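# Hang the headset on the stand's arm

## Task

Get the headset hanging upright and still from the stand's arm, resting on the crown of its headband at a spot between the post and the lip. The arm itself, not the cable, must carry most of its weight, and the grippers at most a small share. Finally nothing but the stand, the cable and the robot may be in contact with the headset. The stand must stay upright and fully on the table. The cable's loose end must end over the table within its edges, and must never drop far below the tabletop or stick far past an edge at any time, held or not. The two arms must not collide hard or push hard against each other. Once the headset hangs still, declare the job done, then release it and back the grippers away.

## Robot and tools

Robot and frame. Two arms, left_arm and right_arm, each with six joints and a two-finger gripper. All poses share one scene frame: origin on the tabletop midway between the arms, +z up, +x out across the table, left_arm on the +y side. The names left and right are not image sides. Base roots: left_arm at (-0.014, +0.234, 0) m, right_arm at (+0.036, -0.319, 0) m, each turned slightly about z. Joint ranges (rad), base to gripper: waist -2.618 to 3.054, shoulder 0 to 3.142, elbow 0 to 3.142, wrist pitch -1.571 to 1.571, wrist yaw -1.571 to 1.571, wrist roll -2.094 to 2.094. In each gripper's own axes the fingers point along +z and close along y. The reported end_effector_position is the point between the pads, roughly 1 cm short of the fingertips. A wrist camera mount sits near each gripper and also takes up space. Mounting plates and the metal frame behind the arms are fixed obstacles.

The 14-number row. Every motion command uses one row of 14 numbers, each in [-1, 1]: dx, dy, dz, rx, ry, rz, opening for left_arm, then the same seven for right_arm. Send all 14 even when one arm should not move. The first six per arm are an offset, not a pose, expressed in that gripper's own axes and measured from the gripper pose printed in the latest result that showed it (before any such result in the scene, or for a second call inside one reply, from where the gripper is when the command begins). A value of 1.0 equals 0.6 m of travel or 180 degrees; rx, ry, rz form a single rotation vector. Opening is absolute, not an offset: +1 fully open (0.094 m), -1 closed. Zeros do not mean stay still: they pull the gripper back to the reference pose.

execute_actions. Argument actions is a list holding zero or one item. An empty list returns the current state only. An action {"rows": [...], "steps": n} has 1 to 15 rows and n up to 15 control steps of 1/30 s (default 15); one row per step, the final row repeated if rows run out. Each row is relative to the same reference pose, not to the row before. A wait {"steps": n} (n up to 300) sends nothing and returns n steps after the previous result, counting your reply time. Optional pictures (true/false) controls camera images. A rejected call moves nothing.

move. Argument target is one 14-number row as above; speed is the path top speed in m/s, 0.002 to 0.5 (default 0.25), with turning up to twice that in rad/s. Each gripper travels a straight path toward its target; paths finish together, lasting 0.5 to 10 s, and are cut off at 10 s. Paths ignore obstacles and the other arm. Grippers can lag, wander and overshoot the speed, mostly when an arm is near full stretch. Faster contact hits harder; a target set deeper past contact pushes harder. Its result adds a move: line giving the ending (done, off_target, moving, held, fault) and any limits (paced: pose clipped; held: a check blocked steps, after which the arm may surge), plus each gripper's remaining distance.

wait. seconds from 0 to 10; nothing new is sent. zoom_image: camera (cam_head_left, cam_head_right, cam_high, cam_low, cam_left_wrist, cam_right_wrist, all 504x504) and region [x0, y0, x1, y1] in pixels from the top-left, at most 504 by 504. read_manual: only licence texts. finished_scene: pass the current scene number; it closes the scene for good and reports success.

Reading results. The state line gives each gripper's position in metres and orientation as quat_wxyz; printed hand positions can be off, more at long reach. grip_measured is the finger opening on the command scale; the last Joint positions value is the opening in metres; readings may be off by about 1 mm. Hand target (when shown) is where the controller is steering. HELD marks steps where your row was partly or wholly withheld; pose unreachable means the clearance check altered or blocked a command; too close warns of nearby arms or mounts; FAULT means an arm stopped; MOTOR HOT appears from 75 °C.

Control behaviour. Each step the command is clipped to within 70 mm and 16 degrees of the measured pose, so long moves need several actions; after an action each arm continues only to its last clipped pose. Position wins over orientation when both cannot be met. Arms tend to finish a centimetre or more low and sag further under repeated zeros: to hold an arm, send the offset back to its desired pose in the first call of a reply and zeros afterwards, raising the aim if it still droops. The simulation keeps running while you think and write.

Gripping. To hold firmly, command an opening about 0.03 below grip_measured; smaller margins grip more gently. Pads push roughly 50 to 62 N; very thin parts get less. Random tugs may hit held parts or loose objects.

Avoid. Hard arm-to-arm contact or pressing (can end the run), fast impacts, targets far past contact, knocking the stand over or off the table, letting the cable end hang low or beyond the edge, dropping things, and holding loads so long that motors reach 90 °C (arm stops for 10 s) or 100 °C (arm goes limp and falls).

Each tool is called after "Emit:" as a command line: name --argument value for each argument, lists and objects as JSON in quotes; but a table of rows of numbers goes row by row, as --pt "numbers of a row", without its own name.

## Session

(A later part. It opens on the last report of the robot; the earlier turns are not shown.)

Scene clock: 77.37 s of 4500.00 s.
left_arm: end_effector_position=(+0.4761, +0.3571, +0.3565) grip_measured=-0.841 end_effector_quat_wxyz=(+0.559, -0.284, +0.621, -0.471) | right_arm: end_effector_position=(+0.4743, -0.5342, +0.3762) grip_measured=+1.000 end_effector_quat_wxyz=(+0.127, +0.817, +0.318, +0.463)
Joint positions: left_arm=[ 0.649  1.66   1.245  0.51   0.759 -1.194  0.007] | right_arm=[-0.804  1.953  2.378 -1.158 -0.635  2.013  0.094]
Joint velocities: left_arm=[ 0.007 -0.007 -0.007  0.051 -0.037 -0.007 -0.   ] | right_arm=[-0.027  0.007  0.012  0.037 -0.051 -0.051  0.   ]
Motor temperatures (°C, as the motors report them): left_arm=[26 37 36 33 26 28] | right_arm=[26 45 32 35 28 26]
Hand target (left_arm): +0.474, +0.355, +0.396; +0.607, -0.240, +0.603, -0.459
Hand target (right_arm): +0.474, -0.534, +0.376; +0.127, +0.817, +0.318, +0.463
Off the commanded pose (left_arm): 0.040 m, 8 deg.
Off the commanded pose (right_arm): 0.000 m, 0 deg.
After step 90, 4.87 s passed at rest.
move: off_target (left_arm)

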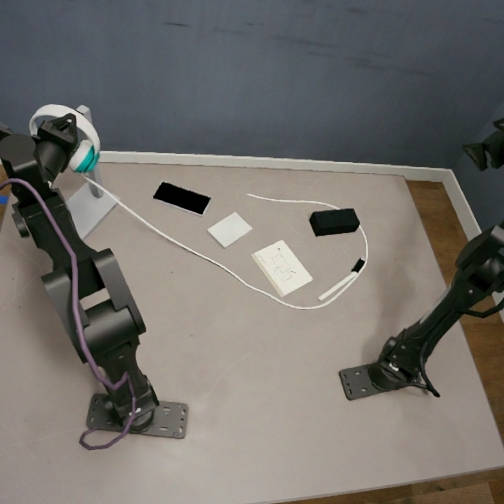

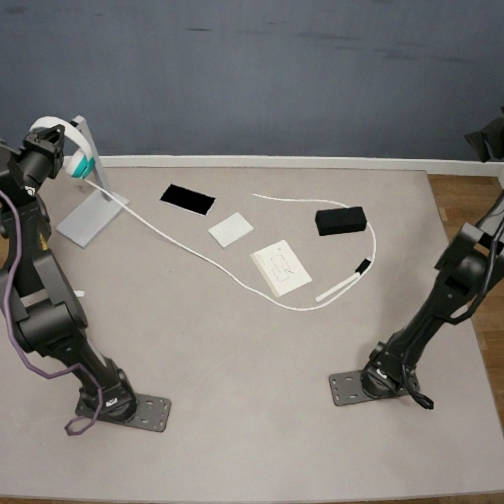

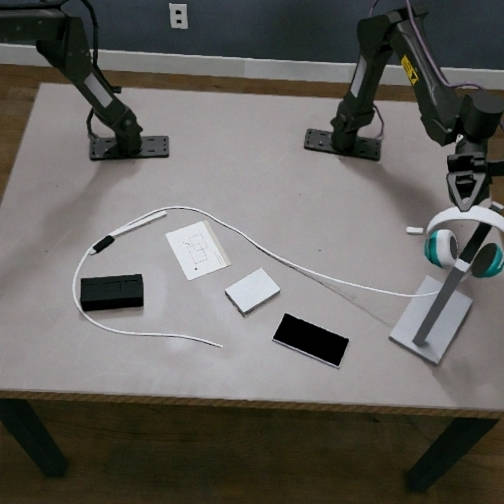

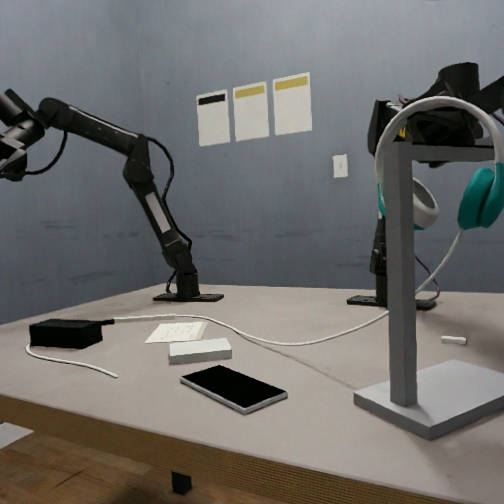

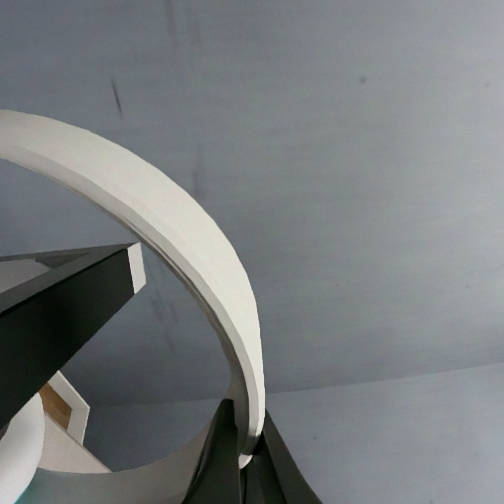

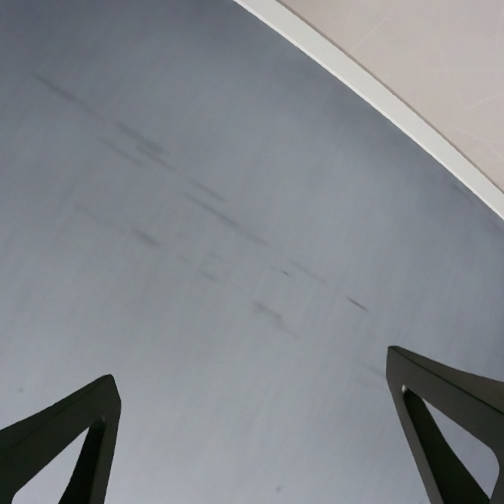

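Emit:
move --target '[0,-0.01,0.02,0.04,-0.01,0.03,-0.9,0,0,0,0,0,0,1]' --speed 0.03

Scene clock: 85.57 s of 4500.00 s.
left_arm: end_effector_position=(+0.4900, +0.3566, +0.3408) grip_measured=-0.840 end_effector_quat_wxyz=(+0.577, -0.261, +0.606, -0.482) | right_arm: end_effector_position=(+0.4743, -0.5342, +0.3762) grip_measured=+1.000 end_effector_quat_wxyz=(+0.127, +0.817, +0.318, +0.463)
Joint positions: left_arm=[ 0.634  1.747  1.212  0.714  0.756 -1.226  0.007] | right_arm=[-0.804  1.953  2.378 -1.158 -0.635  2.013  0.094]
Joint velocities: left_arm=[-0.017  0.002 -0.012  0.007  0.007 -0.022 -0.001] | right_arm=[-0.012  0.007 -0.007 -0.037 -0.007 -0.007  0.   ]
Motor temperatures (°C, as the motors report them): left_arm=[26 38 36 34 26 28] | right_arm=[26 45 32 35 28 26]
Hand target (left_arm): +0.486, +0.352, +0.362; +0.607, -0.227, +0.594, -0.477
Hand target (right_arm): +0.474, -0.534, +0.376; +0.127, +0.817, +0.318, +0.463
Off the commanded pose (left_arm): 0.023 m, 5 deg.
Off the commanded pose (right_arm): 0.000 m, 0 deg.
After step 90, 2.30 s passed at rest.
move: off_target (left_arm)

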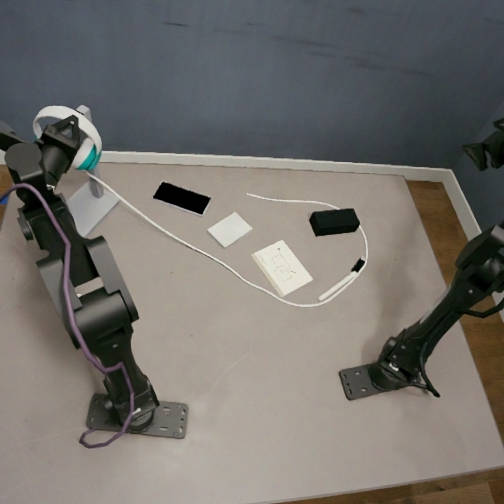

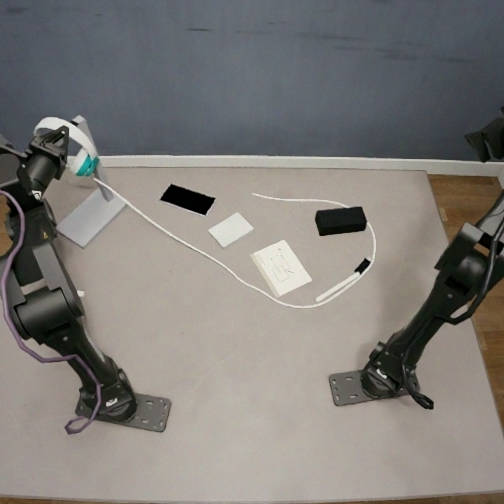

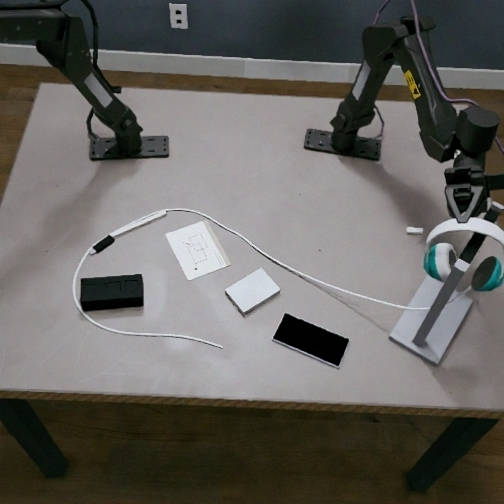

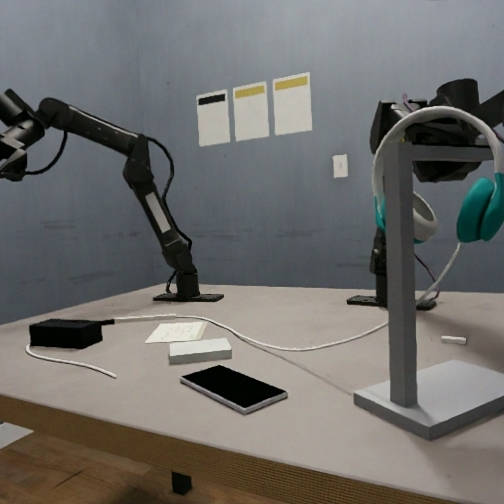

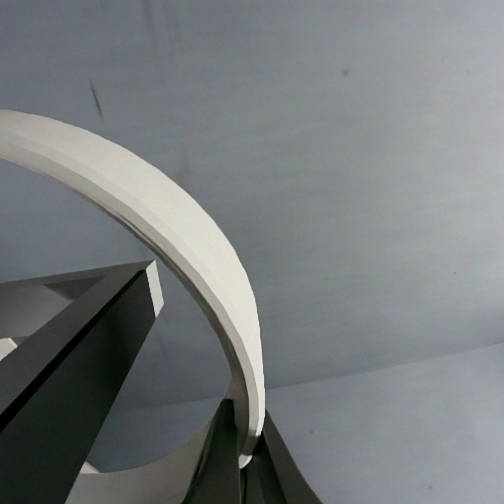

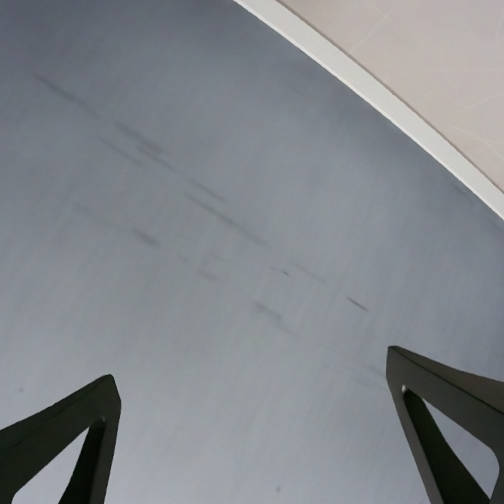

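Still ~3 cm above; lower with a slight rightward shift.

Emit:
move --target '[0.02,0,0,0.01,0,0.02,-0.9,0,0,0,0,0,0,1]' --speed 0.02

Scene clock: 91.63 s of 4500.00 s.
left_arm: end_effector_position=(+0.4906, +0.3510, +0.3135) grip_measured=-0.841 end_effector_quat_wxyz=(+0.563, -0.268, +0.617, -0.480) | right_arm: end_effector_position=(+0.4743, -0.5342, +0.3762) grip_measured=+1.000 end_effector_quat_wxyz=(+0.127, +0.817, +0.318, +0.463)
Joint positions: left_arm=[ 0.624  1.762  1.154  0.739  0.756 -1.206  0.007] | right_arm=[-0.804  1.953  2.378 -1.158 -0.635  2.013  0.094]
Joint velocities: left_arm=[ 0.022 -0.002 -0.012 -0.051 -0.037  0.022  0.001] | right_arm=[-0.007 -0.002  0.022 -0.007  0.037 -0.007  0.   ]
Motor temperatures (°C, as the motors report them): left_arm=[26 38 35 35 26 28] | right_arm=[26 45 32 35 28 26]
Hand target (left_arm): +0.487, +0.346, +0.335; +0.595, -0.234, +0.607, -0.473
Hand target (right_arm): +0.474, -0.534, +0.376; +0.127, +0.817, +0.318, +0.463
Off the commanded pose (left_arm): 0.023 m, 6 deg.
Off the commanded pose (right_arm): 0.000 m, 0 deg.
After step 90, 1.10 s passed at rest.
move: off_target (left_arm)

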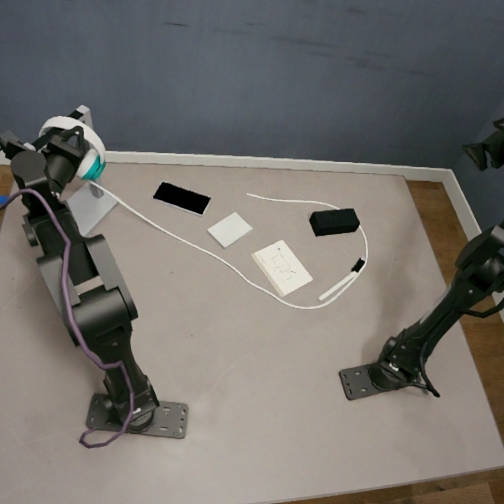

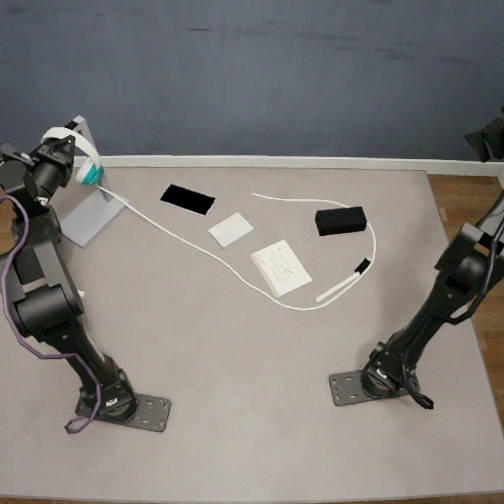

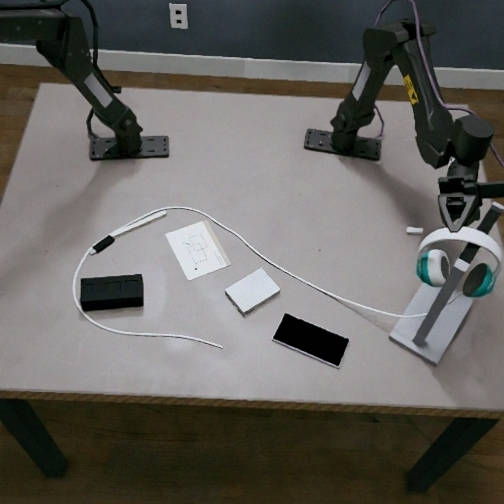

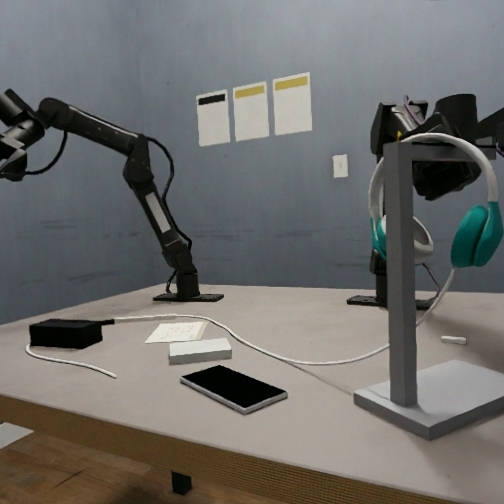

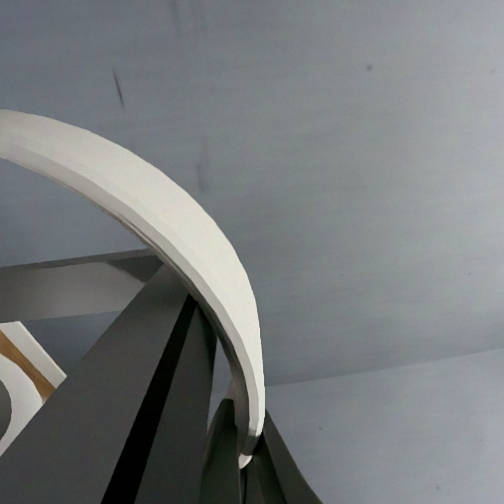

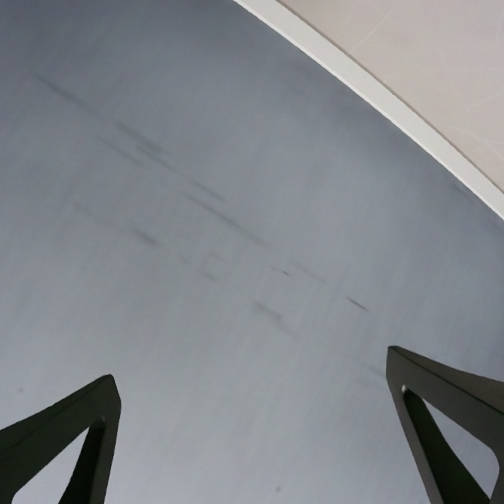

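Emit:
move --target '[0,-0.005,0,0,0,0,-0.45,0,0,0,0,0,0,1]' --speed 0.02

Emit:
move --target '[0.03,-0.01,-0.08,0,0,0,-0.45,0,0,0,0,0,0,1]' --speed 0.04

Emit:
move --target '[0.08,-0.03,-0.25,0,0,0,-0.45,0,0,0,0,0,0,1]' --speed 0.1

Emit:
wait --seconds 4

Scene clock: 99.97 s of 4500.00 s.
left_arm: end_effector_position=(+0.4911, +0.3513, +0.3094) grip_measured=-0.452 end_effector_quat_wxyz=(+0.555, -0.276, +0.619, -0.482) | right_arm: end_effector_position=(+0.4743, -0.5342, +0.3762) grip_measured=+1.000 end_effector_quat_wxyz=(+0.127, +0.817, +0.318, +0.463)
Joint positions: left_arm=[ 0.624  1.762  1.154  0.719  0.756 -1.211  0.026] | right_arm=[-0.804  1.953  2.378 -1.158 -0.635  2.013  0.094]
Joint velocities: left_arm=[-0.002 -0.007 -0.002  0.007  0.022 -0.081  0.   ] | right_arm=[-0.002 -0.007  0.012 -0.037  0.066 -0.037  0.   ]
Motor temperatures (°C, as the motors report them): left_arm=[26 39 35 36 26 28] | right_arm=[26 45 32 35 28 26]
Hand target (left_arm): +0.490, +0.350, +0.316; +0.564, -0.268, +0.617, -0.480
Hand target (right_arm): +0.474, -0.534, +0.376; +0.127, +0.817, +0.318, +0.463
Off the commanded pose (left_arm): 0.007 m, 1 deg.
Off the commanded pose (right_arm): 0.000 m, 0 deg.
After step 90, 4.63 s passed at rest.
move: done

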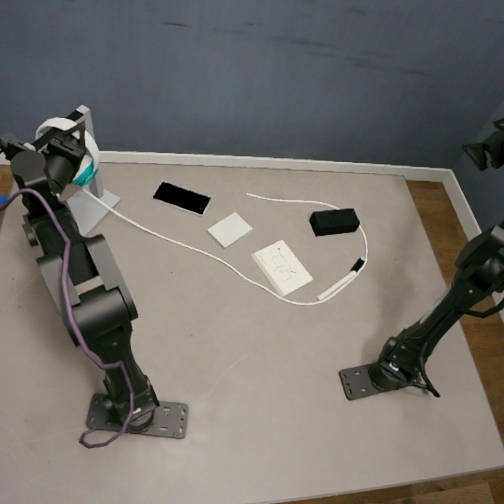

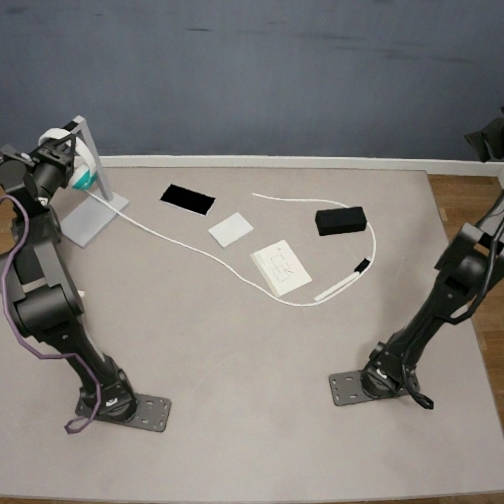

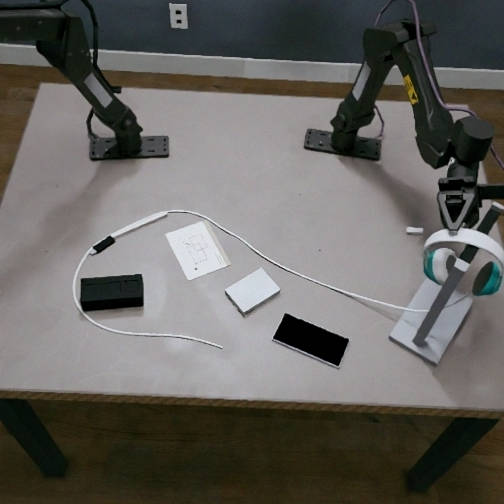

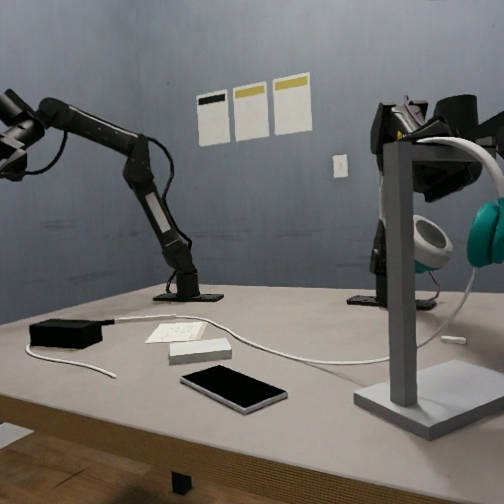

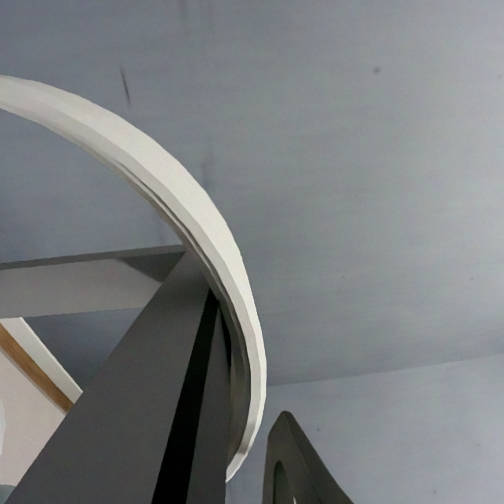

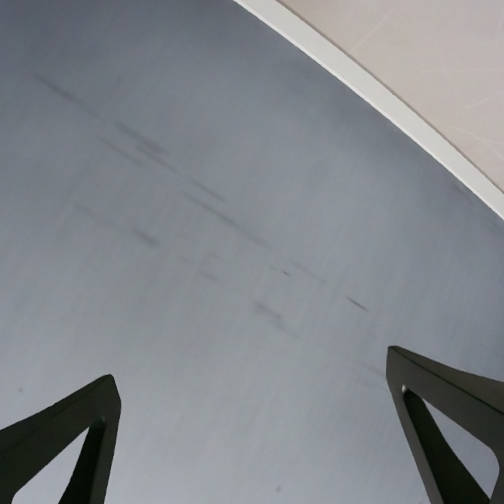

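Scene clock: 101.57 s of 4500.00 s.
left_arm: end_effector_position=(+0.4474, +0.3487, +0.2873) grip_measured=-0.452 end_effector_quat_wxyz=(+0.537, -0.298, +0.624, -0.484) | right_arm: end_effector_position=(+0.4743, -0.5342, +0.3762) grip_measured=+1.000 end_effector_quat_wxyz=(+0.127, +0.817, +0.318, +0.463)
Joint positions: left_arm=[ 0.673  1.631  0.953  0.742  0.8   -1.225  0.026] | right_arm=[-0.804  1.953  2.378 -1.158 -0.635  2.013  0.094]
Joint velocities: left_arm=[ 0.007 -0.002  0.002 -0.037  0.066 -0.022  0.001] | right_arm=[-0.012  0.002 -0.002  0.037 -0.007 -0.037  0.   ]
Motor temperatures (°C, as the motors report them): left_arm=[26 39 34 36 26 28] | right_arm=[26 45 32 35 28 26]
Hand target (left_arm): +0.440, +0.347, +0.303; +0.555, -0.277, +0.619, -0.481
Hand target (right_arm): +0.474, -0.534, +0.376; +0.127, +0.817, +0.318, +0.463
Off the commanded pose (left_arm): 0.018 m, 3 deg.
Off the commanded pose (right_arm): 0.000 m, 0 deg.
move: off_target (left_arm)

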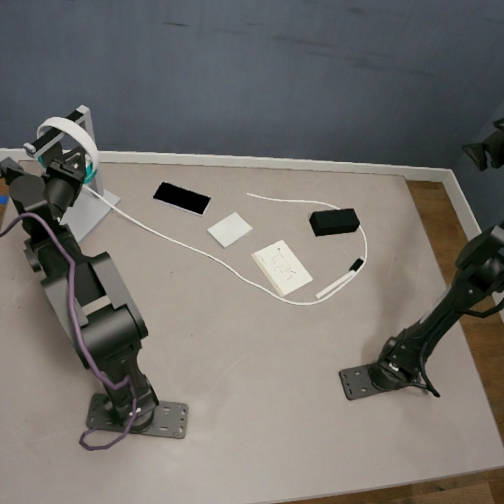

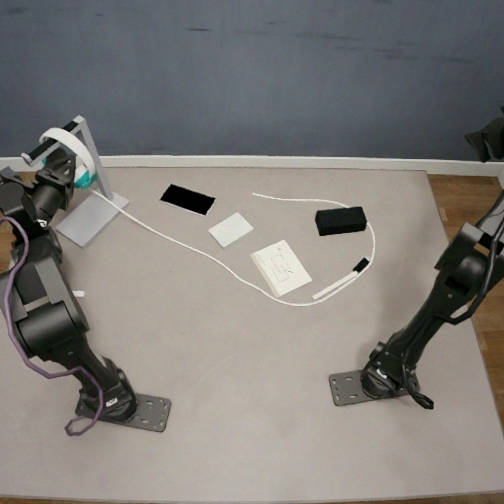

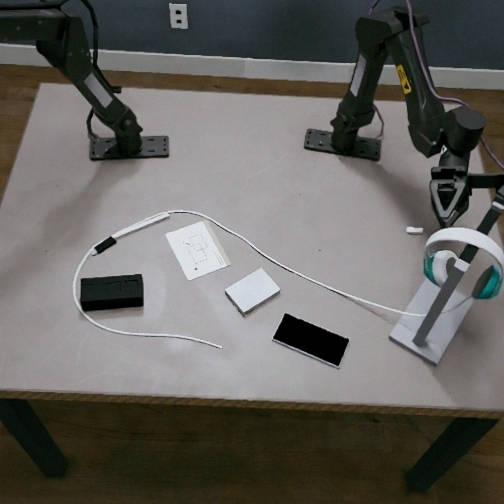

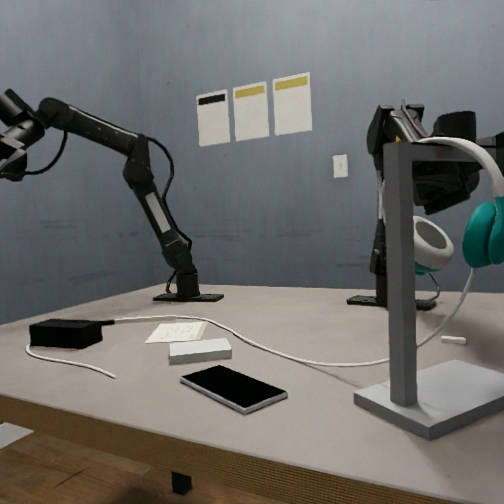

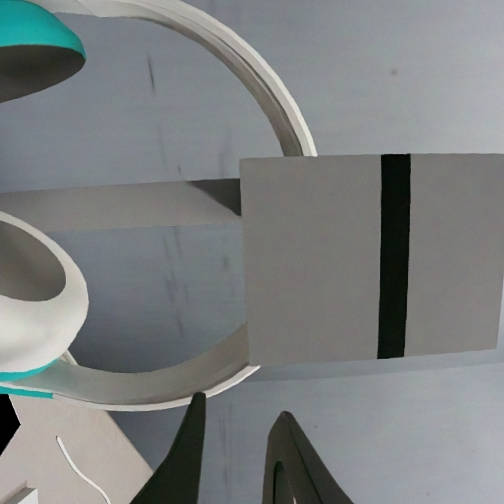

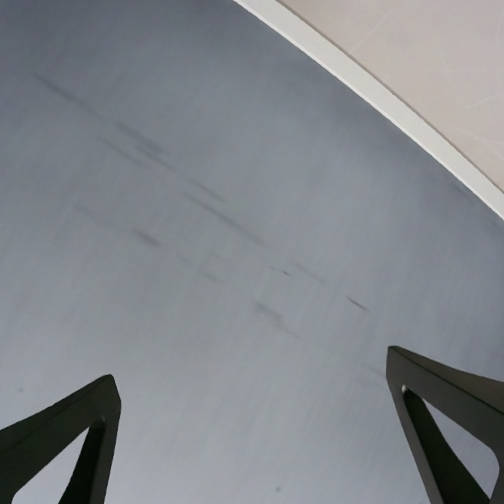

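Scene clock: 103.63 s of 4500.00 s.
left_arm: end_effector_position=(+0.2933, +0.3447, +0.2752) grip_measured=-0.452 end_effector_quat_wxyz=(+0.528, -0.311, +0.622, -0.487) | right_arm: end_effector_position=(+0.4743, -0.5342, +0.3762) grip_measured=+1.000 end_effector_quat_wxyz=(+0.127, +0.817, +0.318, +0.463)
Joint positions: left_arm=[ 1.021  1.123  0.507  0.695  1.141 -1.281  0.026] | right_arm=[-0.804  1.953  2.378 -1.158 -0.635  2.013  0.094]
Joint velocities: left_arm=[ 0.002  0.007 -0.002 -0.066 -0.007  0.007  0.   ] | right_arm=[-0.002  0.002 -0.007  0.007 -0.095 -0.051  0.   ]
Motor temperatures (°C, as the motors report them): left_arm=[26 39 34 35 26 28] | right_arm=[26 45 32 35 28 26]
Hand target (left_arm): +0.289, +0.342, +0.280; +0.537, -0.298, +0.624, -0.483
Hand target (right_arm): +0.474, -0.534, +0.376; +0.127, +0.817, +0.318, +0.463
Off the commanded pose (left_arm): 0.006 m, 2 deg.
Off the commanded pose (right_arm): 0.000 m, 0 deg.
move: done

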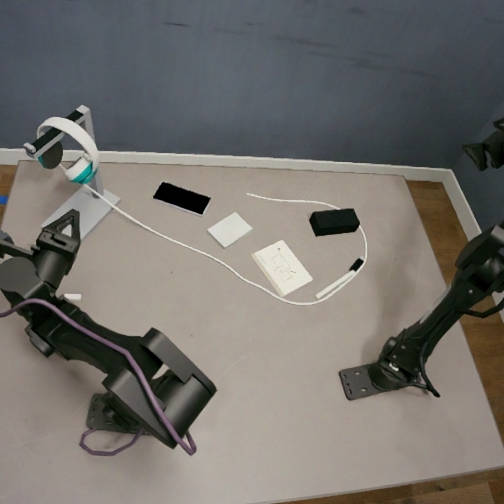

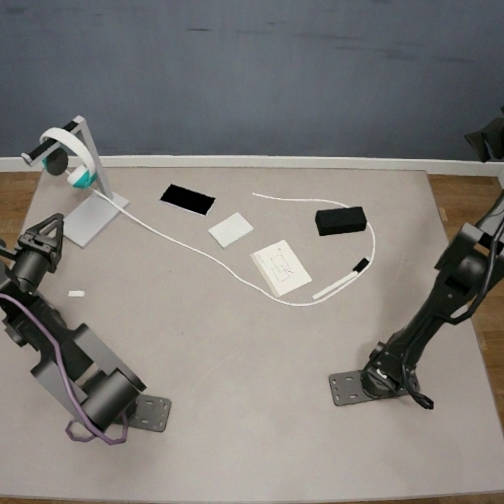

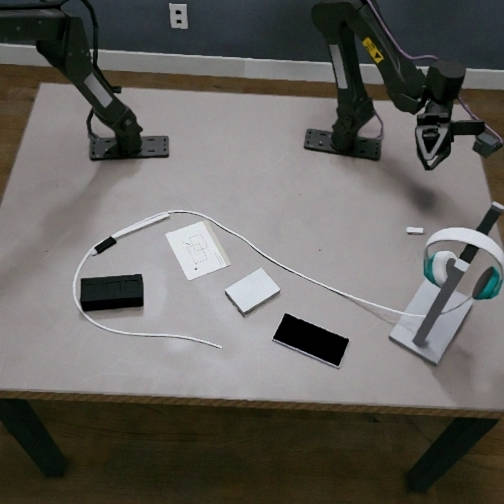

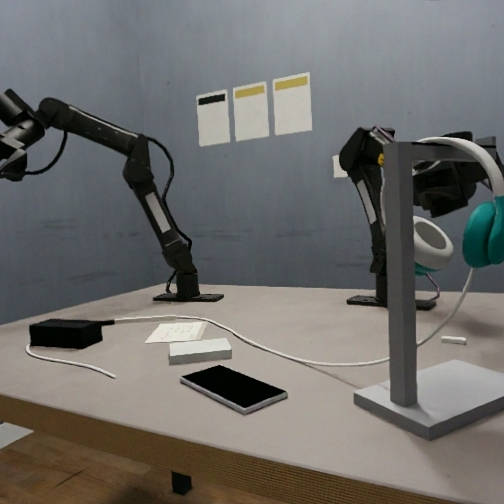

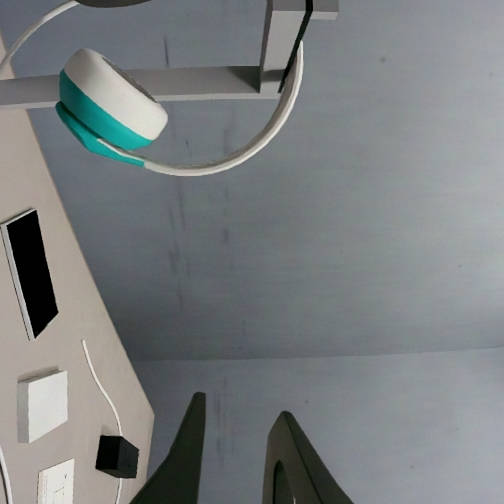

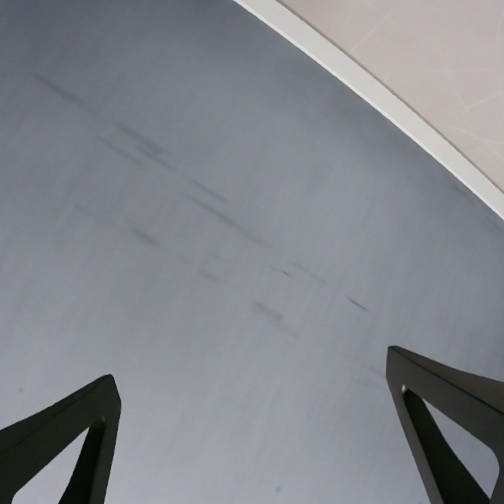

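Scene clock: 107.63 s of 4500.00 s.
left_arm: end_effector_position=(+0.2932, +0.3442, +0.2751) grip_measured=-0.452 end_effector_quat_wxyz=(+0.527, -0.311, +0.622, -0.488) | right_arm: end_effector_position=(+0.4743, -0.5342, +0.3762) grip_measured=+1.000 end_effector_quat_wxyz=(+0.127, +0.817, +0.318, +0.463)
Joint positions: left_arm=[ 1.021  1.123  0.507  0.695  1.144 -1.282  0.026] | right_arm=[-0.804  1.953  2.378 -1.158 -0.635  2.013  0.094]
Joint velocities: left_arm=[-0.012 -0.007  0.007  0.066 -0.022 -0.066 -0.001] | right_arm=[ 0.002 -0.007 -0.017  0.022 -0.095  0.007  0.   ]
Motor temperatures (°C, as the motors report them): left_arm=[26 38 34 35 26 28] | right_arm=[26 45 32 35 28 26]
Hand target (left_arm): +0.289, +0.341, +0.280; +0.537, -0.298, +0.624, -0.483
Hand target (right_arm): +0.474, -0.534, +0.376; +0.127, +0.817, +0.318, +0.463
Off the commanded pose (left_arm): 0.006 m, 2 deg.
Off the commanded pose (right_arm): 0.000 m, 0 deg.
Steps of this call (steps 1 to 90: nothing new was sent; then 1.00 s passed at rest). Readings (end_effector_position):
1: left_arm (+0.2933, +0.3446, +0.2751) | right_arm (+0.4743, -0.5342, +0.3762)
2: left_arm (+0.2932, +0.3445, +0.2751) | right_arm (+0.4743, -0.5342, +0.3762)
4: left_arm (+0.2932, +0.3444, +0.2751) | right_arm (+0.4743, -0.5342, +0.3762)
8: left_arm (+0.2932, +0.3443, +0.2751) | right_arm (+0.4743, -0.5342, +0.3762)
90: the state above

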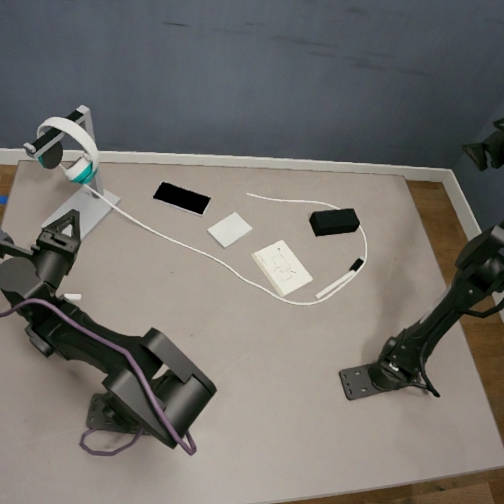

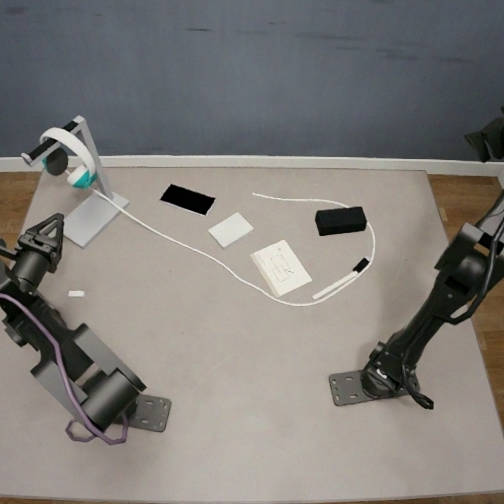

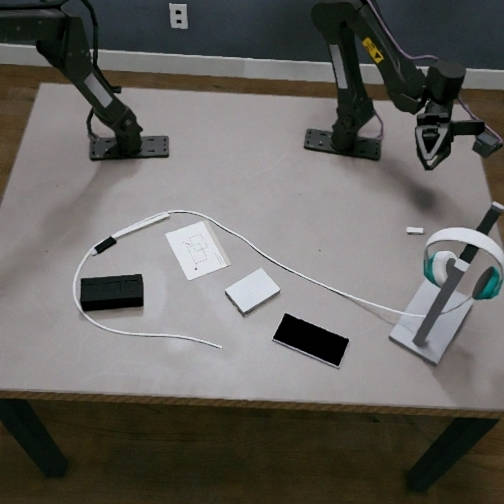

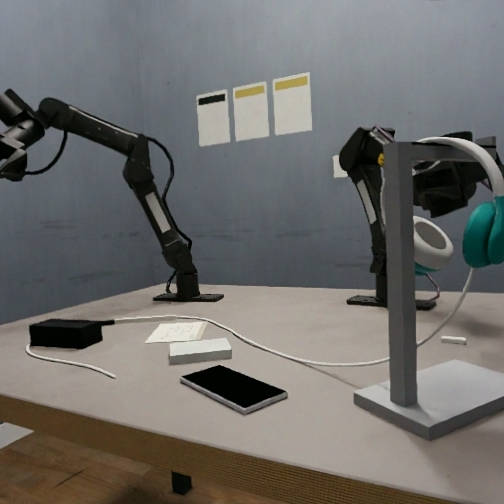

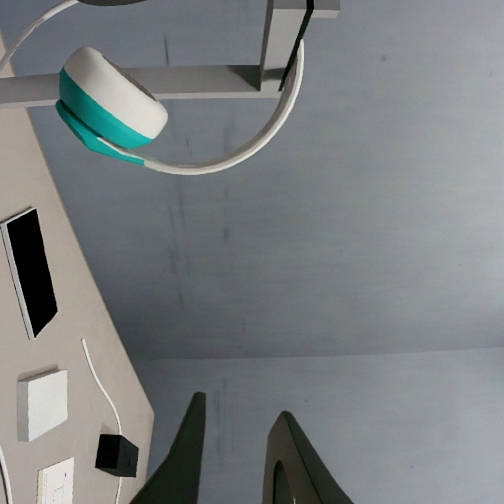

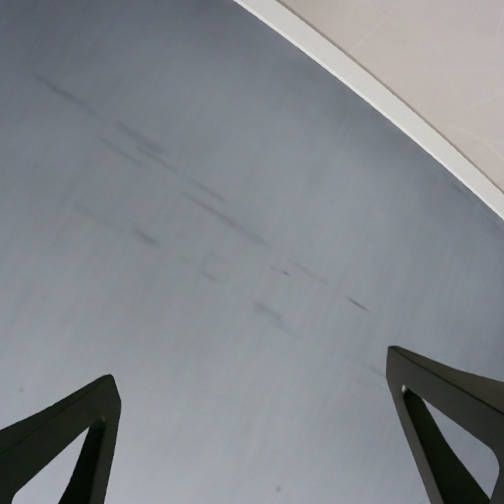

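Emit:
finished_scene --scene 2

The scene is finished: the task was done.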